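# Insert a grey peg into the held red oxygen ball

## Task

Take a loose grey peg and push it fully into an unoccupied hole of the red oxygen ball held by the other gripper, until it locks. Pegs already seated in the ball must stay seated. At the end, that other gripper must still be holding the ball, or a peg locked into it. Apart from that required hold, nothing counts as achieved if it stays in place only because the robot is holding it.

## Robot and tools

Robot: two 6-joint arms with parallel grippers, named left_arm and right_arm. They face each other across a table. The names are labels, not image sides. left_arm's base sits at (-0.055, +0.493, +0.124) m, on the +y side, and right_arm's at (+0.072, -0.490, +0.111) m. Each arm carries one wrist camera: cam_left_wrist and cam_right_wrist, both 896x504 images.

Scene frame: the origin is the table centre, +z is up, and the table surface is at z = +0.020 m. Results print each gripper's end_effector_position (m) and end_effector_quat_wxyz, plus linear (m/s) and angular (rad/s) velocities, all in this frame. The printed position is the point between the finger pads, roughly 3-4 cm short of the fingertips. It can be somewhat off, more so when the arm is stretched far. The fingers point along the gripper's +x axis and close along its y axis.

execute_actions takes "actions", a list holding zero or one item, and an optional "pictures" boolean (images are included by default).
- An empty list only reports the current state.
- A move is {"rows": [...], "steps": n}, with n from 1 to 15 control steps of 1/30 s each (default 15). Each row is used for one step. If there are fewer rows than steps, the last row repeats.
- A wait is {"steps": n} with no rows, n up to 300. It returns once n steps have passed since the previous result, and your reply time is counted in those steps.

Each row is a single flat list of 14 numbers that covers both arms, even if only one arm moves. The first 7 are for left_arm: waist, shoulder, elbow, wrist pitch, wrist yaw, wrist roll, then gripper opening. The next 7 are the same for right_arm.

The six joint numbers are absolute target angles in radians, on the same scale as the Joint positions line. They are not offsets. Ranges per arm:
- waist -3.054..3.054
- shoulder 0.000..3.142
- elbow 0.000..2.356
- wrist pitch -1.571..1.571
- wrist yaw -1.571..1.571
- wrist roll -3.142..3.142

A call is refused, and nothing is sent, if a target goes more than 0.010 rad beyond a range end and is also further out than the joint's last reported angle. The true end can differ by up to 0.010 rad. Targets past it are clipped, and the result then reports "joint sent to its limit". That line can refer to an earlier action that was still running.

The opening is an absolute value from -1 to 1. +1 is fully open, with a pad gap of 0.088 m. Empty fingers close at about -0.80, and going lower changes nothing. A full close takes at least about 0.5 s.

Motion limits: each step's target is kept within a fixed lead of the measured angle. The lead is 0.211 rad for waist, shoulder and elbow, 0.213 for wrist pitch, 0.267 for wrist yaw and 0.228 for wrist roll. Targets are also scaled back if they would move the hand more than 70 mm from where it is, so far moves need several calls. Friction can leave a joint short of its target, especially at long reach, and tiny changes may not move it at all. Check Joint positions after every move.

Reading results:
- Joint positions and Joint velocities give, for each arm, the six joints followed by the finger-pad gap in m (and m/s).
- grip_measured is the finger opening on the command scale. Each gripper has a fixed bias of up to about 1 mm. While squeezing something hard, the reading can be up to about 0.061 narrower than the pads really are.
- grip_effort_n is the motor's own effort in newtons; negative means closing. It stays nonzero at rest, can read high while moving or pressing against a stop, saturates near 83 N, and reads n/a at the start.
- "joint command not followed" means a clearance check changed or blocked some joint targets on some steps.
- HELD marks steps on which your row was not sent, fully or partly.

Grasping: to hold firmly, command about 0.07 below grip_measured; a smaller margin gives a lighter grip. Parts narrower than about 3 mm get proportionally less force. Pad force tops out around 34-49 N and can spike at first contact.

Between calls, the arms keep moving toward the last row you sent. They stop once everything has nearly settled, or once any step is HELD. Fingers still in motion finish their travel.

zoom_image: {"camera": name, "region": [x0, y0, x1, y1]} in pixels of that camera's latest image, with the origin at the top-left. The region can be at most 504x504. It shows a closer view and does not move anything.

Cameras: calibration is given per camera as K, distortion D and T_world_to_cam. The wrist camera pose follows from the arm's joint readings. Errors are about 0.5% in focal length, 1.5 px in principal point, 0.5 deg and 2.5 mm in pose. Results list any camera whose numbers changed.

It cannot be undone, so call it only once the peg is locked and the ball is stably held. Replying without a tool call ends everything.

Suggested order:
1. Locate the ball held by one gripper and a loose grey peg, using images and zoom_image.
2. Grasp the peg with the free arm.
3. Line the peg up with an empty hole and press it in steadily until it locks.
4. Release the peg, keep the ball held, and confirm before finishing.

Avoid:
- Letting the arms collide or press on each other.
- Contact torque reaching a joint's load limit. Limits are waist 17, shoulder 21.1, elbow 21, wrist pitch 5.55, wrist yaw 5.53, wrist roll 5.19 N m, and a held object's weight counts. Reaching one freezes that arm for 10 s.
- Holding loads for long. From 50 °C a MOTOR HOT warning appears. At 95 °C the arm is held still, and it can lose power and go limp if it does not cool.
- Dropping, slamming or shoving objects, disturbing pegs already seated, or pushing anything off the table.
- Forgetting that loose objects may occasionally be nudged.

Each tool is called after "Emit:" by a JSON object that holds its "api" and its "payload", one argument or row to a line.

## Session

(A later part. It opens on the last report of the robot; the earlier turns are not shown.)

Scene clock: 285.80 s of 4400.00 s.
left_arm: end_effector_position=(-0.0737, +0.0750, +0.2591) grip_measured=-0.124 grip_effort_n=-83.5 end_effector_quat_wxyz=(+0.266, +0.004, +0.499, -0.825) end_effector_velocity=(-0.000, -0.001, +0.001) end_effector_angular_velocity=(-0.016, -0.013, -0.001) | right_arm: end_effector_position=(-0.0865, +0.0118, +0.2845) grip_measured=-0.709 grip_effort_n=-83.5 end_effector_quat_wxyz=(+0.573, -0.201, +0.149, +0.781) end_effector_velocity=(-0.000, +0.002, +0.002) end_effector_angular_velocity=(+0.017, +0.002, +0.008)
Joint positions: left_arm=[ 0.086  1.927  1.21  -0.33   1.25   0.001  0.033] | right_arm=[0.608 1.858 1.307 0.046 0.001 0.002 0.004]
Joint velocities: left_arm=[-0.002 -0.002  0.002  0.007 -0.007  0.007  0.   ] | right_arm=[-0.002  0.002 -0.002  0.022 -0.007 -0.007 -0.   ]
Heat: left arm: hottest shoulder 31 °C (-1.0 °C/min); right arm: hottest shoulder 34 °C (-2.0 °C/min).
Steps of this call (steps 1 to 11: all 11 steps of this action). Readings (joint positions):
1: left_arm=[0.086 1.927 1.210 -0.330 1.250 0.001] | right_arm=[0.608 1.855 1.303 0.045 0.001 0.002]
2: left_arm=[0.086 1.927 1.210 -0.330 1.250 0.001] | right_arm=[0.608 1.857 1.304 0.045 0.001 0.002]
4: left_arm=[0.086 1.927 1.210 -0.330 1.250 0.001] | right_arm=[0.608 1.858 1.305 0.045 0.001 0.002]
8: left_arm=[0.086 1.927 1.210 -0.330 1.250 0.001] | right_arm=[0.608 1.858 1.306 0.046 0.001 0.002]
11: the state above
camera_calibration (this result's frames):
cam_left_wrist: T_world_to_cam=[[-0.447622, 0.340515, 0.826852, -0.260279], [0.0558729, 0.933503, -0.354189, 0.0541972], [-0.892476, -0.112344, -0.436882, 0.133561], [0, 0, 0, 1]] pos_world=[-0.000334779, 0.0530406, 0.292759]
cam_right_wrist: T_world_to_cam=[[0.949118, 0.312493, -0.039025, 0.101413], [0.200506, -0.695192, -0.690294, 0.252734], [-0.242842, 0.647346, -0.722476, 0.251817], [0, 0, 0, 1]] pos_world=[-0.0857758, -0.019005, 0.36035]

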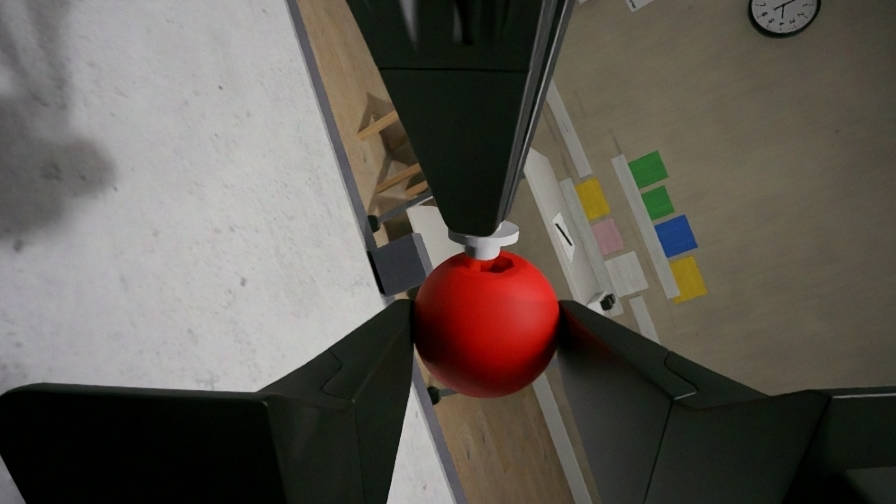

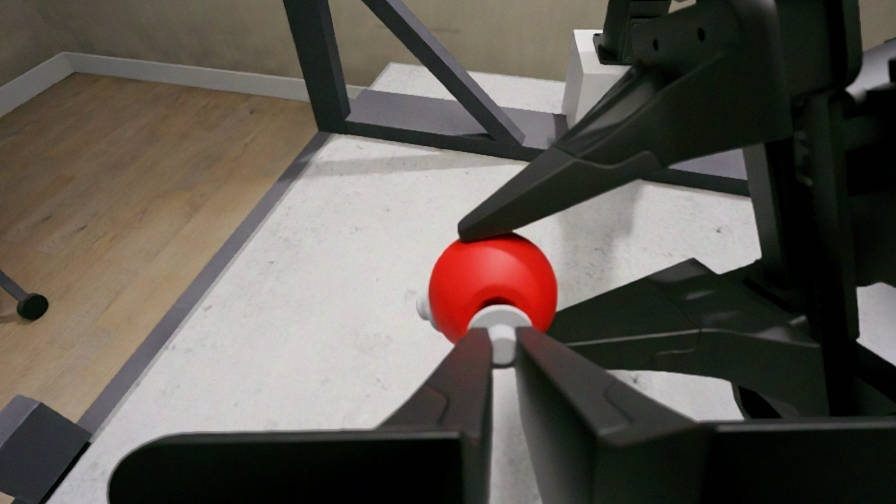

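Emit:
{"api": "execute_actions", "payload": {
  "actions": [
    {"rows": [[0.0836,1.939,1.22,-0.3316,1.2536,0.001,-0.19,0.6115,1.8731,1.3187,0.0470,0.0,0.001,-0.77],[0.0843,1.937,1.22,-0.3313,1.2533,0.001,-0.19,0.6115,1.8736,1.3192,0.0478,0.0,0.001,-0.77],[0.0849,1.935,1.22,-0.3309,1.2529,0.001,-0.19,0.6115,1.8744,1.3198,0.0489,0.0,0.001,-0.77],[0.0855,1.933,1.22,-0.3305,1.2525,0.001,-0.19,0.6115,1.8755,1.3207,0.0502,0.0,0.001,-0.77],[0.0861,1.931,1.22,-0.3301,1.2521,0.001,-0.19,0.6115,1.8768,1.3217,0.0515,0.0,0.001,-0.77],[0.0868,1.929,1.22,-0.3298,1.2518,0.001,-0.19,0.6115,1.8783,1.3229,0.0527,0.0,0.001,-0.77],[0.0874,1.927,1.22,-0.3294,1.2514,0.001,-0.19,0.6115,1.8799,1.3242,0.0537,0.0,0.001,-0.77],[0.088,1.925,1.22,-0.329,1.251,0.001,-0.19,0.6115,1.8817,1.3256,0.0544,0.0,0.001,-0.77],[0.088,1.925,1.22,-0.329,1.251,0.001,-0.19,0.6115,1.8835,1.3271,0.0548,0.0,0.001,-0.77],[0.088,1.925,1.22,-0.329,1.251,0.001,-0.19,0.6115,1.8854,1.3286,0.0552,0.0,0.001,-0.77],[0.088,1.925,1.22,-0.329,1.251,0.001,-0.19,0.6115,1.8873,1.3300,0.0555,0.0,0.001,-0.77],[0.088,1.925,1.22,-0.329,1.251,0.001,-0.19,0.6115,1.8891,1.3315,0.0559,0.0,0.001,-0.77],[0.088,1.925,1.22,-0.329,1.251,0.001,-0.19,0.6115,1.8909,1.3329,0.0563,0.0,0.001,-0.77],[0.088,1.925,1.22,-0.329,1.251,0.001,-0.19,0.6115,1.8925,1.3342,0.0566,0.0,0.001,-0.77],[0.088,1.925,1.22,-0.329,1.251,0.001,-0.19,0.6115,1.8940,1.3354,0.0569,0.0,0.001,-0.77]], "steps": 15}
  ],
  "pictures": false
}}

Emit:
{"api": "execute_actions", "payload": {
  "actions": [
    {"rows": [[0.088,1.925,1.22,-0.329,1.251,0.001,-0.19,0.6115,1.8953,1.3364,0.0572,0.0,0.001,-0.77],[0.088,1.925,1.22,-0.329,1.251,0.001,-0.19,0.6115,1.8964,1.3373,0.0574,0.0,0.001,-0.77],[0.0882,1.9248,1.2202,-0.3287,1.251,0.001,-0.19,0.6115,1.8975,1.3379,0.0576,0.0,0.001,-0.77],[0.0886,1.9244,1.2210,-0.3278,1.251,0.001,-0.19,0.6115,1.8989,1.3384,0.0577,0.0,0.001,-0.77],[0.0893,1.9237,1.2221,-0.3264,1.251,0.001,-0.19,0.6115,1.9004,1.3385,0.0577,0.0,0.001,-0.77],[0.0901,1.9229,1.2235,-0.3246,1.251,0.001,-0.19,0.6115,1.9022,1.3385,0.0577,0.0,0.001,-0.77],[0.0912,1.9218,1.2253,-0.3224,1.251,0.001,-0.19,0.6115,1.9043,1.3385,0.0577,0.0,0.001,-0.77],[0.0924,1.9206,1.2273,-0.3199,1.251,0.001,-0.19,0.6115,1.9067,1.3385,0.0577,0.0,0.001,-0.77],[0.0937,1.9193,1.2294,-0.3172,1.251,0.001,-0.19,0.6115,1.9093,1.3385,0.0577,0.0,0.001,-0.77],[0.0951,1.9179,1.2317,-0.3144,1.251,0.001,-0.19,0.6115,1.9121,1.3385,0.0577,0.0,0.001,-0.77],[0.0965,1.9165,1.2340,-0.3115,1.251,0.001,-0.19,0.6115,1.9149,1.3385,0.0577,0.0,0.001,-0.77],[0.0979,1.9151,1.2363,-0.3086,1.251,0.001,-0.19,0.6115,1.9177,1.3385,0.0577,0.0,0.001,-0.77],[0.0993,1.9137,1.2386,-0.3058,1.251,0.001,-0.19,0.6115,1.9205,1.3385,0.0577,0.0,0.001,-0.77],[0.1006,1.9124,1.2407,-0.3031,1.251,0.001,-0.19,0.6115,1.9231,1.3385,0.0577,0.0,0.001,-0.77],[0.1018,1.9112,1.2427,-0.3006,1.251,0.001,-0.19,0.6115,1.9255,1.3385,0.0577,0.0,0.001,-0.77]], "steps": 15}
  ],
  "pictures": false
}}

Emit:
{"api": "execute_actions", "payload": {
  "actions": [
    {"rows": [[0.1029,1.9101,1.2445,-0.2984,1.251,0.001,-0.19,0.6115,1.9276,1.3385,0.0577,0.0,0.001,-0.77],[0.1037,1.9093,1.2459,-0.2966,1.251,0.001,-0.19,0.6115,1.9294,1.3385,0.0577,0.0,0.001,-0.77],[0.1044,1.9086,1.2470,-0.2952,1.251,0.001,-0.19,0.6115,1.9307,1.3385,0.0577,0.0,0.001,-0.77],[0.1048,1.9082,1.2478,-0.2943,1.251,0.001,-0.19,0.6115,1.9316,1.3385,0.0577,0.0,0.001,-0.77],[0.1050,1.9080,1.2480,-0.2940,1.251,0.001,-0.19,0.6115,1.9319,1.3385,0.0577,0.0,0.001,-0.77]], "steps": 12}
  ]
}}

Emit:
{"api": "zoom_image", "payload": {
  "camera": "cam_left_wrist",
  "region": [435, 195, 545, 305]
}}

Scene clock: 320.83 s of 4400.00 s.
left_arm: end_effector_position=(-0.0737, +0.0750, +0.2591) grip_measured=-0.124 grip_effort_n=-83.5 end_effector_quat_wxyz=(+0.266, +0.004, +0.499, -0.825) end_effector_velocity=(+0.001, +0.000, -0.002) end_effector_angular_velocity=(+0.018, +0.003, +0.012) | right_arm: end_effector_position=(-0.0879, +0.0162, +0.2836) grip_measured=-0.709 grip_effort_n=-83.5 end_effector_quat_wxyz=(+0.573, -0.199, +0.147, +0.781) end_effector_velocity=(-0.002, +0.007, -0.011) end_effector_angular_velocity=(-0.016, -0.022, +0.015)
Joint positions: left_arm=[ 0.086  1.927  1.21  -0.33   1.25   0.001  0.033] | right_arm=[0.608 1.875 1.32  0.055 0.001 0.002 0.004]
Joint velocities: left_arm=[ 0.002 -0.002 -0.007  0.007 -0.007 -0.022 -0.001] | right_arm=[-0.002  0.042  0.027 -0.007 -0.007 -0.022 -0.   ]
Heat: left arm: hottest shoulder 32 °C (+1.0 °C/min); right arm: hottest shoulder 33 °C (-3.1 °C/min).
Steps of this call (steps 1 to 15: the robot went on to your last target; steps 16 to 90: nothing new was sent; then 31.53 s passed at rest; steps 91 to 105: all 15 steps of this action). Readings (joint positions):
91: left_arm=[0.086 1.927 1.210 -0.330 1.250 0.001] | right_arm=[0.608 1.858 1.307 0.046 0.001 0.002]
92: left_arm=[0.086 1.927 1.210 -0.330 1.250 0.001] | right_arm=[0.608 1.858 1.307 0.046 0.001 0.002]
94: left_arm=[0.086 1.927 1.210 -0.330 1.250 0.001] | right_arm=[0.608 1.859 1.307 0.047 0.001 0.002]
98: left_arm=[0.086 1.927 1.210 -0.330 1.250 0.001] | right_arm=[0.608 1.863 1.311 0.051 0.001 0.002]
105: the state above

Scene clock: 321.33 s of 4400.00 s.
left_arm: end_effector_position=(-0.0735, +0.0744, +0.2595) grip_measured=-0.124 grip_effort_n=-83.5 end_effector_quat_wxyz=(+0.266, +0.004, +0.497, -0.826) end_effector_velocity=(-0.003, -0.005, +0.000) end_effector_angular_velocity=(-0.036, -0.017, -0.007) | right_arm: end_effector_position=(-0.0888, +0.0183, +0.2791) grip_measured=-0.709 grip_effort_n=-83.5 end_effector_quat_wxyz=(+0.572, -0.202, +0.149, +0.781) end_effector_velocity=(-0.002, +0.000, -0.015) end_effector_angular_velocity=(-0.045, +0.004, +0.013)
Joint positions: left_arm=[ 0.086  1.927  1.21  -0.323  1.251  0.001  0.033] | right_arm=[0.609 1.889 1.327 0.055 0.001 0.002 0.004]
Joint velocities: left_arm=[-0.012  0.002 -0.002  0.051 -0.007 -0.007 -0.   ] | right_arm=[-0.002  0.027  0.007 -0.022 -0.022  0.007 -0.   ]
Heat: left arm: hottest shoulder 32 °C (+1.0 °C/min); right arm: hottest shoulder 33 °C (-3.0 °C/min).
Steps of this call (steps 1 to 15: all 15 steps of this action). Readings (joint positions):
1: left_arm=[0.086 1.927 1.210 -0.330 1.250 0.001] | right_arm=[0.608 1.876 1.321 0.055 0.001 0.002]
2: left_arm=[0.086 1.927 1.210 -0.330 1.250 0.001] | right_arm=[0.608 1.877 1.321 0.055 0.001 0.002]
4: left_arm=[0.086 1.927 1.210 -0.330 1.250 0.001] | right_arm=[0.608 1.878 1.323 0.055 0.001 0.002]
8: left_arm=[0.086 1.927 1.210 -0.330 1.251 0.001] | right_arm=[0.608 1.881 1.324 0.055 0.001 0.002]
15: the state above

Scene clock: 321.73 s of 4400.00 s.
left_arm: end_effector_position=(-0.0733, +0.0738, +0.2599) grip_measured=-0.124 grip_effort_n=-83.5 end_effector_quat_wxyz=(+0.267, +0.004, +0.494, -0.828) end_effector_velocity=(-0.001, +0.000, -0.000) end_effector_angular_velocity=(+0.002, +0.008, -0.004) | right_arm: end_effector_position=(-0.0889, +0.0186, +0.2776) grip_measured=-0.709 grip_effort_n=-83.5 end_effector_quat_wxyz=(+0.572, -0.203, +0.150, +0.780) end_effector_velocity=(-0.002, -0.001, +0.001) end_effector_angular_velocity=(-0.001, -0.003, +0.012)
Joint positions: left_arm=[ 0.086  1.927  1.21  -0.317  1.251  0.001  0.033] | right_arm=[0.609 1.893 1.328 0.055 0.001 0.002 0.004]
Joint velocities: left_arm=[-0.002  0.002 -0.002  0.007  0.007 -0.007 -0.   ] | right_arm=[ 0.002 -0.002  0.002 -0.007 -0.007 -0.007 -0.   ]
Heat: left arm: hottest shoulder 32 °C (+1.0 °C/min); right arm: hottest shoulder 33 °C (-3.0 °C/min).
Steps of this call (steps 1 to 12: all 12 steps of this action). Readings (joint positions):
1: left_arm=[0.086 1.927 1.210 -0.322 1.251 0.001] | right_arm=[0.609 1.890 1.327 0.055 0.001 0.002]
2: left_arm=[0.086 1.927 1.210 -0.321 1.251 0.001] | right_arm=[0.609 1.891 1.327 0.055 0.001 0.002]
4: left_arm=[0.086 1.927 1.210 -0.319 1.251 0.001] | right_arm=[0.609 1.892 1.328 0.055 0.001 0.002]
8: left_arm=[0.086 1.927 1.210 -0.317 1.251 0.001] | right_arm=[0.609 1.893 1.328 0.055 0.001 0.002]
12: the state above
camera_calibration (this result's frames):
cam_left_wrist: T_world_to_cam=[[-0.450492, 0.35088, 0.820939, -0.259809], [0.0573356, 0.929003, -0.365605, 0.0589947], [-0.890937, -0.117633, -0.438626, 0.135053], [0, 0, 0, 1]] pos_world=[-0.000100437, 0.0522423, 0.294094]
cam_right_wrist: T_world_to_cam=[[0.949048, 0.312699, -0.0390717, 0.101271], [0.201645, -0.69787, -0.687253, 0.252533], [-0.24217, 0.644357, -0.725367, 0.242807], [0, 0, 0, 1]] pos_world=[-0.088233, -0.0118862, 0.353635]

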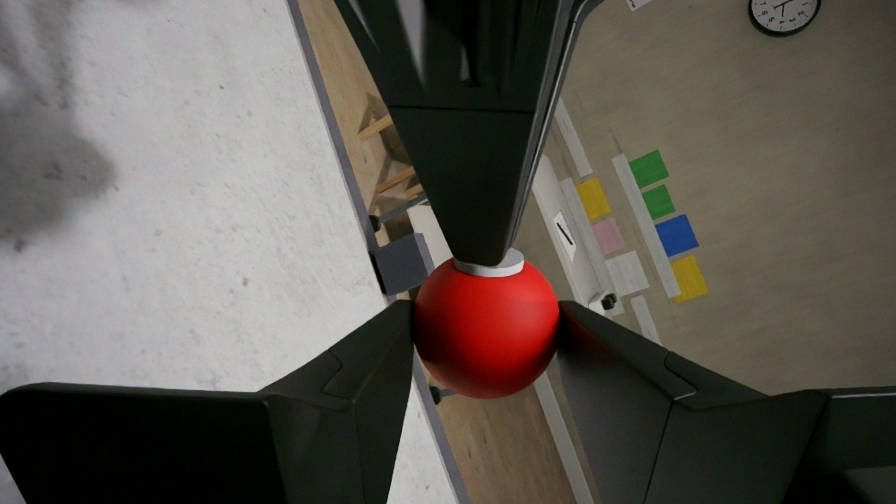

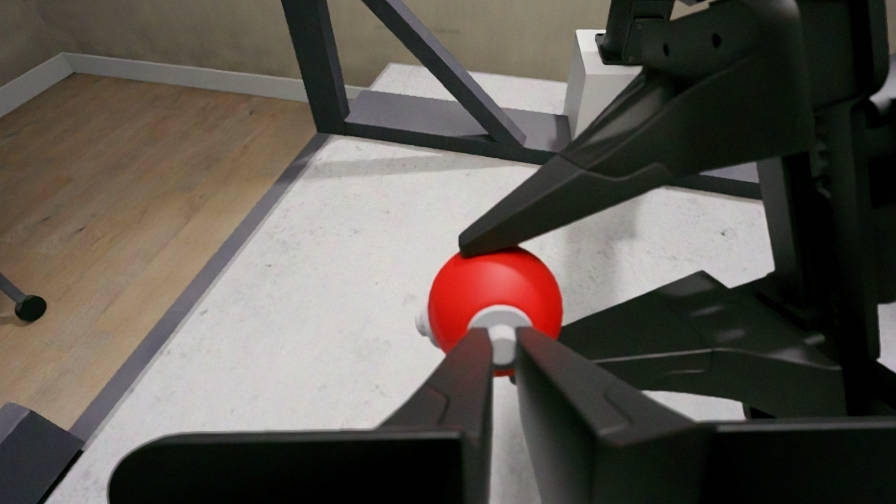

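Region (435, 195, 545, 305) of cam_left_wrist's 896x504 image, scaled by 4.582, with more detail than that image has.

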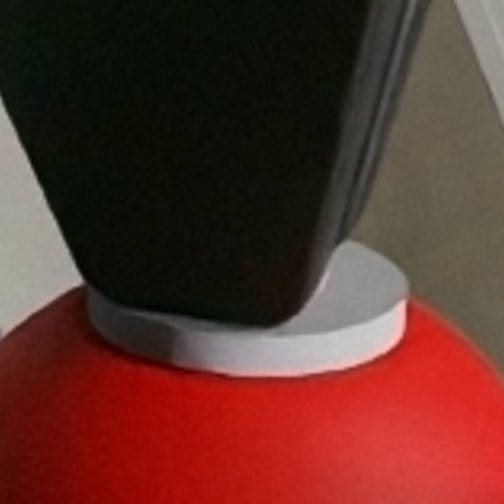

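Emit:
{"api": "execute_actions", "payload": {
  "actions": [
    {"rows": [[0.1046,1.9084,1.2473,-0.2947,1.251,0.001,-0.19,0.6113,1.9307,1.3383,0.0577,0.0,0.001,-0.77],[0.1036,1.9094,1.2452,-0.2965,1.251,0.001,-0.19,0.6111,1.9275,1.3377,0.0576,0.0,0.001,-0.77],[0.1020,1.9110,1.2421,-0.2993,1.251,0.001,-0.19,0.6109,1.9227,1.3369,0.0574,0.0,0.001,-0.77],[0.1001,1.9129,1.2381,-0.3028,1.251,0.001,-0.19,0.6107,1.9166,1.3358,0.0573,0.0,0.001,-0.77],[0.0979,1.9151,1.2337,-0.3068,1.251,0.001,-0.19,0.6105,1.9097,1.3345,0.0571,0.0,0.001,-0.77],[0.0955,1.9175,1.2290,-0.3110,1.251,0.001,-0.19,0.6102,1.9025,1.3333,0.0569,0.0,0.001,-0.77],[0.0931,1.9199,1.2243,-0.3152,1.251,0.001,-0.19,0.6100,1.8952,1.3320,0.0566,0.0,0.001,-0.77],[0.0909,1.9221,1.2199,-0.3192,1.251,0.001,-0.19,0.6098,1.8883,1.3307,0.0564,0.0,0.001,-0.77],[0.0890,1.9240,1.2159,-0.3227,1.251,0.001,-0.19,0.6096,1.8822,1.3296,0.0563,0.0,0.001,-0.77],[0.0874,1.9256,1.2128,-0.3255,1.251,0.001,-0.19,0.6094,1.8774,1.3288,0.0561,0.0,0.001,-0.77],[0.0864,1.9266,1.2107,-0.3273,1.251,0.001,-0.19,0.6092,1.8742,1.3282,0.0560,0.0,0.001,-0.77],[0.086,1.927,1.21,-0.328,1.251,0.001,-0.19,0.609,1.8730,1.3280,0.056,0.0,0.001,-0.75],[0.086,1.927,1.21,-0.328,1.251,0.001,-0.19,0.609,1.8730,1.3280,0.056,0.0,0.001,-0.71],[0.086,1.927,1.21,-0.328,1.251,0.001,-0.19,0.609,1.8730,1.3280,0.056,0.0,0.001,-0.67],[0.086,1.927,1.21,-0.328,1.251,0.001,-0.19,0.609,1.8730,1.3280,0.056,0.0,0.001,-0.63]], "steps": 15}
  ],
  "pictures": false
}}

Emit:
{"api": "execute_actions", "payload": {
  "actions": [
    {"rows": [[0.086,1.927,1.21,-0.328,1.251,0.001,-0.19,0.609,1.8730,1.3260,0.056,0.0,0.001,-0.59],[0.086,1.927,1.21,-0.328,1.251,0.001,-0.19,0.609,1.8730,1.3230,0.056,0.0,0.001,-0.55],[0.086,1.927,1.21,-0.328,1.251,0.001,-0.19,0.609,1.8730,1.3200,0.056,0.0,0.001,-0.52],[0.086,1.927,1.21,-0.328,1.251,0.001,-0.19,0.609,1.8730,1.3170,0.056,0.0,0.001,-0.50],[0.086,1.927,1.21,-0.328,1.251,0.001,-0.19,0.609,1.8730,1.3150,0.056,0.0,0.001,-0.50]], "steps": 5}
  ],
  "pictures": false
}}

Emit:
{"api": "execute_actions", "payload": {
  "actions": [
    {"rows": [[0.086,1.927,1.21,-0.328,1.251,0.001,-0.19,0.609,1.8716,1.3129,0.0557,0.0,0.001,-0.50],[0.086,1.927,1.21,-0.328,1.251,0.001,-0.19,0.609,1.8675,1.3096,0.0548,0.0,0.001,-0.50],[0.086,1.927,1.21,-0.328,1.251,0.001,-0.19,0.609,1.8612,1.3046,0.0534,0.0,0.001,-0.50],[0.086,1.927,1.21,-0.328,1.251,0.001,-0.19,0.609,1.8532,1.2982,0.0516,0.0,0.001,-0.50],[0.086,1.927,1.21,-0.328,1.251,0.001,-0.19,0.609,1.8437,1.2907,0.0495,0.0,0.001,-0.50],[0.086,1.927,1.21,-0.328,1.251,0.001,-0.19,0.609,1.8332,1.2823,0.0472,0.0,0.001,-0.50],[0.086,1.927,1.21,-0.328,1.251,0.001,-0.19,0.609,1.8221,1.2735,0.0447,0.0,0.001,-0.50],[0.086,1.927,1.21,-0.328,1.251,0.001,-0.19,0.609,1.8109,1.2645,0.0423,0.0,0.001,-0.50],[0.086,1.927,1.21,-0.328,1.251,0.001,-0.19,0.609,1.7998,1.2557,0.0398,0.0,0.001,-0.50],[0.086,1.927,1.21,-0.328,1.251,0.001,-0.19,0.609,1.7893,1.2473,0.0375,0.0,0.001,-0.50],[0.086,1.927,1.21,-0.328,1.251,0.001,-0.19,0.609,1.7798,1.2398,0.0354,0.0,0.001,-0.50],[0.086,1.927,1.21,-0.328,1.251,0.001,-0.19,0.609,1.7718,1.2334,0.0336,0.0,0.001,-0.50],[0.086,1.927,1.21,-0.328,1.251,0.001,-0.19,0.609,1.7655,1.2284,0.0322,0.0,0.001,-0.50],[0.086,1.927,1.21,-0.328,1.251,0.001,-0.19,0.609,1.7614,1.2251,0.0313,0.0,0.001,-0.50],[0.086,1.927,1.21,-0.328,1.251,0.001,-0.19,0.609,1.76,1.224,0.031,0.0,0.001,-0.50]], "steps": 15}
  ]
}}

Emit:
{"api": "zoom_image", "payload": {
  "camera": "cam_left_wrist",
  "region": [435, 195, 545, 305]
}}

Scene clock: 339.13 s of 4400.00 s.
left_arm: end_effector_position=(-0.0738, +0.0747, +0.2594) grip_measured=-0.124 grip_effort_n=-83.5 end_effector_quat_wxyz=(+0.266, +0.004, +0.498, -0.826) end_effector_velocity=(-0.003, +0.002, -0.004) end_effector_angular_velocity=(+0.034, +0.005, -0.002) | right_arm: end_effector_position=(-0.0887, +0.0179, +0.2831) grip_measured=-0.686 grip_effort_n=-34.7 end_effector_quat_wxyz=(+0.573, -0.199, +0.147, +0.781) end_effector_velocity=(+0.006, -0.002, -0.002) end_effector_angular_velocity=(-0.017, -0.002, -0.017)
Joint positions: left_arm=[ 0.086  1.927  1.21  -0.326  1.251  0.001  0.033] | right_arm=[0.609 1.882 1.328 0.055 0.001 0.002 0.005]
Joint velocities: left_arm=[-0.007  0.002 -0.002 -0.022 -0.007 -0.007 -0.   ] | right_arm=[-0.007 -0.007 -0.002 -0.022  0.007  0.007  0.03 ]
Heat: left arm: hottest shoulder 37 °C (+6.0 °C/min); right arm: hottest elbow 32 °C (-2.0 °C/min).
Steps of this call (steps 1 to 15: the robot went on to your last target; steps 16 to 90: nothing new was sent; then 13.90 s passed at rest; steps 91 to 105: all 15 steps of this action). Readings (joint positions):
91: left_arm=[0.086 1.927 1.210 -0.317 1.251 0.001] | right_arm=[0.609 1.893 1.328 0.055 0.001 0.002]
92: left_arm=[0.086 1.927 1.210 -0.317 1.251 0.001] | right_arm=[0.609 1.893 1.328 0.055 0.001 0.002]
94: left_arm=[0.086 1.927 1.210 -0.317 1.251 0.001] | right_arm=[0.609 1.893 1.328 0.055 0.001 0.002]
98: left_arm=[0.086 1.927 1.210 -0.322 1.251 0.001] | right_arm=[0.609 1.889 1.328 0.055 0.001 0.002]
105: the state above

Scene clock: 339.30 s of 4400.00 s.
left_arm: end_effector_position=(-0.0738, +0.0747, +0.2594) grip_measured=-0.124 grip_effort_n=-83.5 end_effector_quat_wxyz=(+0.266, +0.004, +0.498, -0.826) end_effector_velocity=(+0.001, +0.002, -0.002) end_effector_angular_velocity=(+0.020, +0.001, +0.008) | right_arm: end_effector_position=(-0.0887, +0.0179, +0.2831) grip_measured=-0.552 grip_effort_n=15.1 end_effector_quat_wxyz=(+0.573, -0.199, +0.147, +0.781) end_effector_velocity=(-0.002, -0.002, -0.004) end_effector_angular_velocity=(-0.013, +0.000, +0.020)
Joint positions: left_arm=[ 0.086  1.927  1.21  -0.326  1.251  0.001  0.033] | right_arm=[0.609 1.882 1.328 0.055 0.001 0.002 0.012]
Joint velocities: left_arm=[ 0.002 -0.002 -0.007 -0.007 -0.007 -0.007  0.   ] | right_arm=[-0.002  0.002 -0.002 -0.007 -0.022 -0.007  0.028]
Heat: left arm: hottest shoulder 37 °C (+6.0 °C/min); right arm: hottest elbow 32 °C (-2.0 °C/min).
Steps of this call (steps 1 to 5: all 5 steps of this action). Readings (joint positions):
1: left_arm=[0.086 1.927 1.210 -0.326 1.251 0.001] | right_arm=[0.609 1.882 1.328 0.055 0.001 0.002]
2: left_arm=[0.086 1.927 1.210 -0.326 1.251 0.001] | right_arm=[0.609 1.882 1.328 0.055 0.001 0.002]
4: left_arm=[0.086 1.927 1.210 -0.326 1.251 0.001] | right_arm=[0.609 1.882 1.328 0.055 0.001 0.002]
5: the state above

Scene clock: 339.80 s of 4400.00 s.
left_arm: end_effector_position=(-0.0738, +0.0747, +0.2594) grip_measured=-0.124 grip_effort_n=-83.5 end_effector_quat_wxyz=(+0.266, +0.004, +0.498, -0.826) end_effector_velocity=(-0.000, -0.000, -0.000) end_effector_angular_velocity=(+0.001, -0.005, +0.003) | right_arm: end_effector_position=(-0.0816, -0.0046, +0.2971) grip_measured=-0.503 grip_effort_n=14.2 end_effector_quat_wxyz=(+0.573, -0.197, +0.145, +0.782) end_effector_velocity=(+0.010, -0.039, +0.037) end_effector_angular_velocity=(+0.038, +0.016, +0.020)
Joint positions: left_arm=[ 0.086  1.927  1.21  -0.326  1.251  0.001  0.033] | right_arm=[0.609 1.78  1.25  0.036 0.001 0.002 0.014]
Joint velocities: left_arm=[-0.002 -0.002 -0.002  0.007 -0.007 -0.007 -0.   ] | right_arm=[-0.002 -0.193 -0.115 -0.037 -0.022 -0.007  0.   ]
Heat: left arm: hottest shoulder 37 °C (+6.1 °C/min); right arm: hottest elbow 32 °C (-2.0 °C/min).
Steps of this call (steps 1 to 15: all 15 steps of this action). Readings (joint positions):
1: left_arm=[0.086 1.927 1.210 -0.326 1.251 0.001] | right_arm=[0.609 1.882 1.328 0.055 0.001 0.002]
2: left_arm=[0.086 1.927 1.210 -0.326 1.251 0.001] | right_arm=[0.609 1.882 1.328 0.055 0.001 0.002]
4: left_arm=[0.086 1.927 1.210 -0.326 1.251 0.001] | right_arm=[0.609 1.877 1.323 0.055 0.001 0.002]
8: left_arm=[0.086 1.927 1.210 -0.326 1.251 0.001] | right_arm=[0.609 1.848 1.298 0.049 0.001 0.002]
15: the state above
camera_calibration (this result's frames):
cam_left_wrist: T_world_to_cam=[[-0.447362, 0.343894, 0.825593, -0.260439], [0.0567935, 0.932178, -0.357517, 0.0555949], [-0.892548, -0.113051, -0.436552, 0.133523], [0, 0, 0, 1]] pos_world=[-0.000492223, 0.0528341, 0.293183]
cam_right_wrist: T_world_to_cam=[[0.948855, 0.313309, -0.0388852, 0.102233], [0.198207, -0.687032, -0.699071, 0.251544], [-0.24574, 0.65561, -0.713994, 0.270041], [0, 0, 0, 1]] pos_world=[-0.0805021, -0.0362531, 0.37263]

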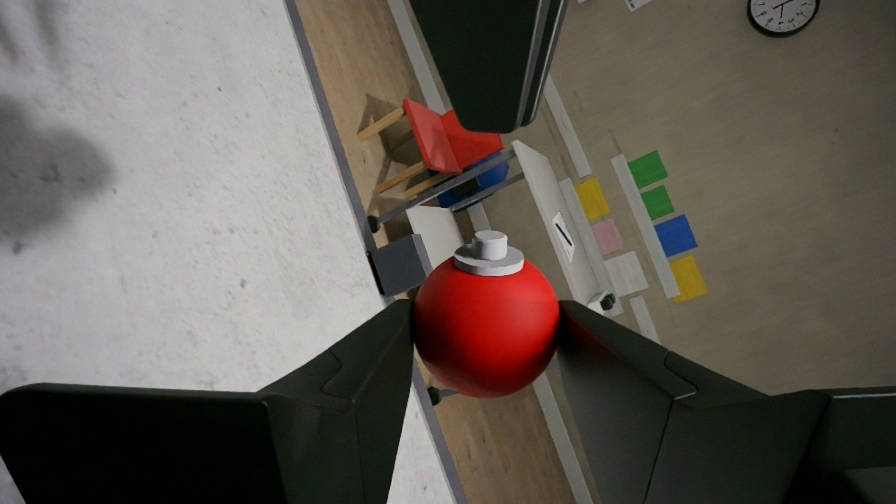

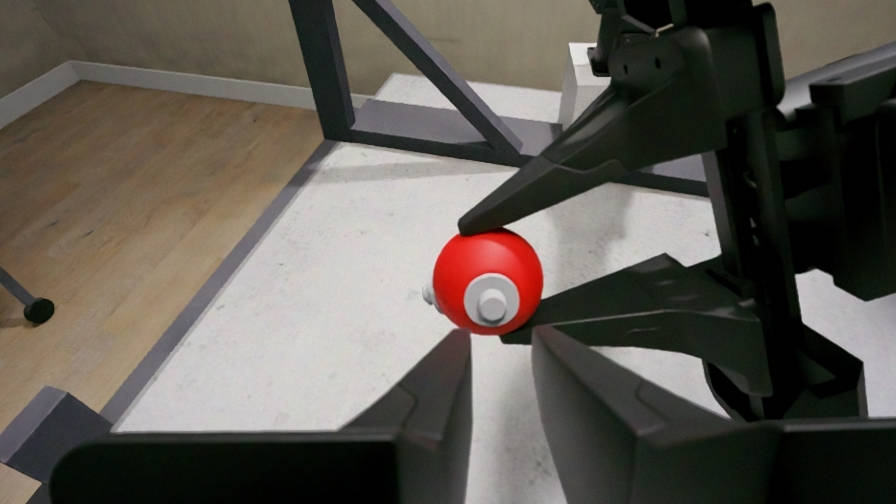

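Region (435, 195, 545, 305) of cam_left_wrist's 896x504 image, scaled by 4.582, with more detail than that image has.

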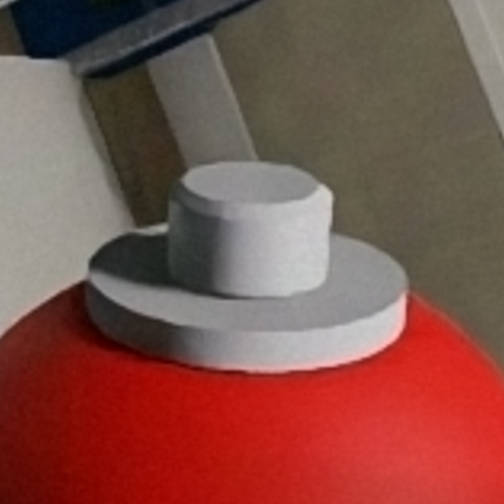

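Emit:
{"api": "execute_actions", "payload": {
  "actions": []
}}

Scene clock: 341.50 s of 4400.00 s.
left_arm: end_effector_position=(-0.0738, +0.0747, +0.2594) grip_measured=-0.124 grip_effort_n=-83.5 end_effector_quat_wxyz=(+0.266, +0.004, +0.498, -0.826) end_effector_velocity=(-0.000, -0.000, -0.000) end_effector_angular_velocity=(+0.014, +0.001, +0.007) | right_arm: end_effector_position=(-0.0806, -0.0076, +0.2971) grip_measured=-0.503 grip_effort_n=14.7 end_effector_quat_wxyz=(+0.573, -0.198, +0.146, +0.782) end_effector_velocity=(-0.002, -0.002, +0.003) end_effector_angular_velocity=(+0.003, -0.002, +0.012)
Joint positions: left_arm=[ 0.086  1.927  1.21  -0.326  1.251  0.001  0.033] | right_arm=[0.609 1.769 1.239 0.033 0.001 0.002 0.014]
Joint velocities: left_arm=[-0.002 -0.002 -0.002  0.007 -0.007 -0.022  0.   ] | right_arm=[ 0.002 -0.007  0.002 -0.007 -0.007 -0.007 -0.   ]
Heat: left arm: hottest shoulder 38 °C (+7.1 °C/min); right arm: hottest shoulder 32 °C (-2.0 °C/min).
Steps of this call (steps 1 to 30: the robot went on to your last target; steps 31 to 51: nothing new was sent). Readings (joint positions):
1: left_arm=[0.086 1.927 1.210 -0.326 1.251 0.001] | right_arm=[0.609 1.775 1.247 0.036 0.001 0.002]
2: left_arm=[0.086 1.927 1.210 -0.326 1.251 0.001] | right_arm=[0.609 1.771 1.245 0.035 0.001 0.002]
4: left_arm=[0.086 1.927 1.210 -0.326 1.251 0.001] | right_arm=[0.609 1.769 1.243 0.035 0.001 0.002]
8: left_arm=[0.086 1.927 1.210 -0.326 1.251 0.001] | right_arm=[0.609 1.769 1.240 0.033 0.001 0.002]
51: the state above
All arms were judged still, so your last target was given up. Only a new action makes them travel on or press farther. Fingers that are still opening or closing keep moving.
camera_calibration (this result's frames):
cam_left_wrist: T_world_to_cam=[[-0.447362, 0.343894, 0.825593, -0.260439], [0.0567935, 0.932178, -0.357517, 0.0555949], [-0.892548, -0.113051, -0.436552, 0.133523], [0, 0, 0, 1]] pos_world=[-0.000492223, 0.0528341, 0.293183]
cam_right_wrist: T_world_to_cam=[[0.948895, 0.313181, -0.0389251, 0.102282], [0.198931, -0.689316, -0.696613, 0.248508], [-0.244998, 0.65327, -0.71639, 0.272995], [0, 0, 0, 1]] pos_world=[-0.0796079, -0.0390717, 0.372666]

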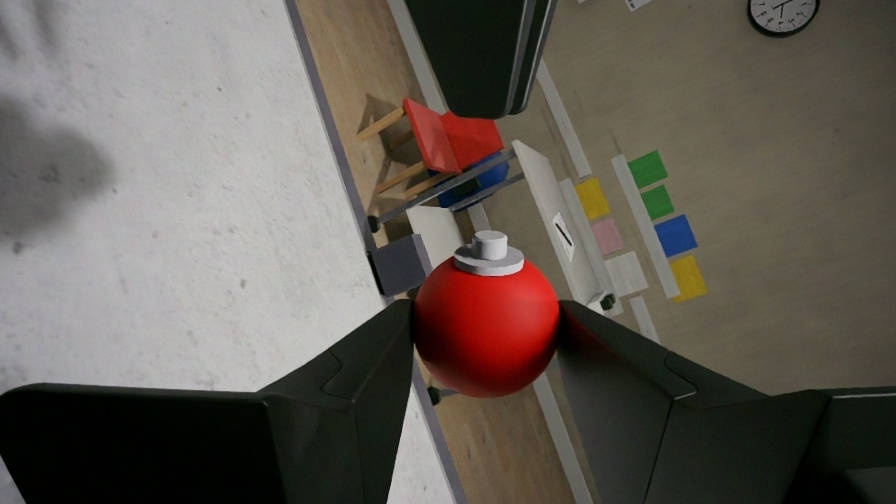

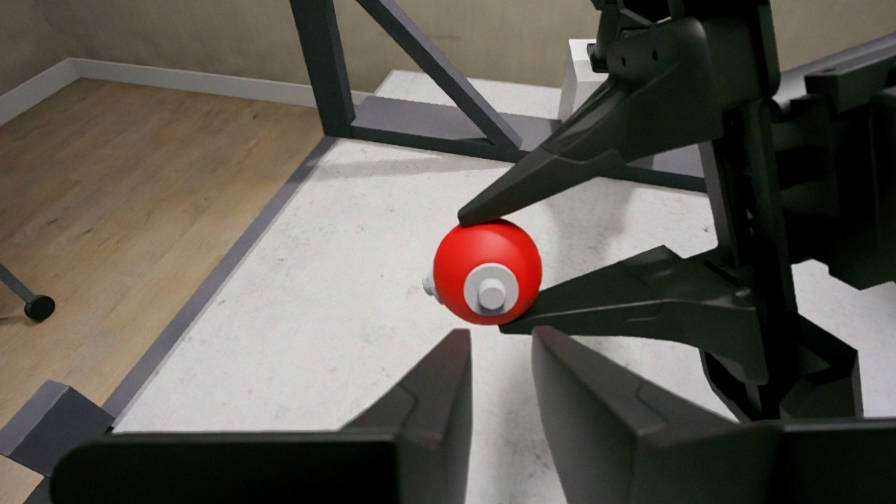

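Emit:
{"api": "zoom_image", "payload": {
  "camera": "cam_left_wrist",
  "region": [410, 210, 570, 310]
}}

Region (410, 210, 570, 310) of cam_left_wrist's 896x504 image, scaled by 3.150, with more detail than that image has; it fills the top 315 rows of this view, and the rest is white.

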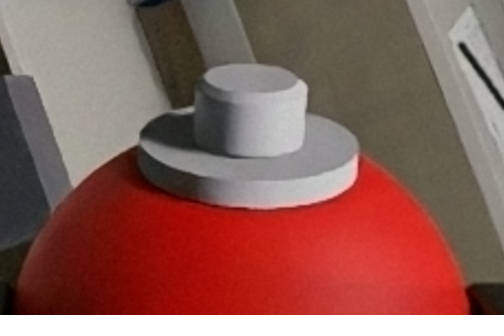

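The peg's flange sits flush on the ball, the original peg is still in place, and the left gripper is holding the ball.

Emit:
{"api": "finished_scene", "payload": {
  "scene": 2
}}

The scene is finished: the task was done.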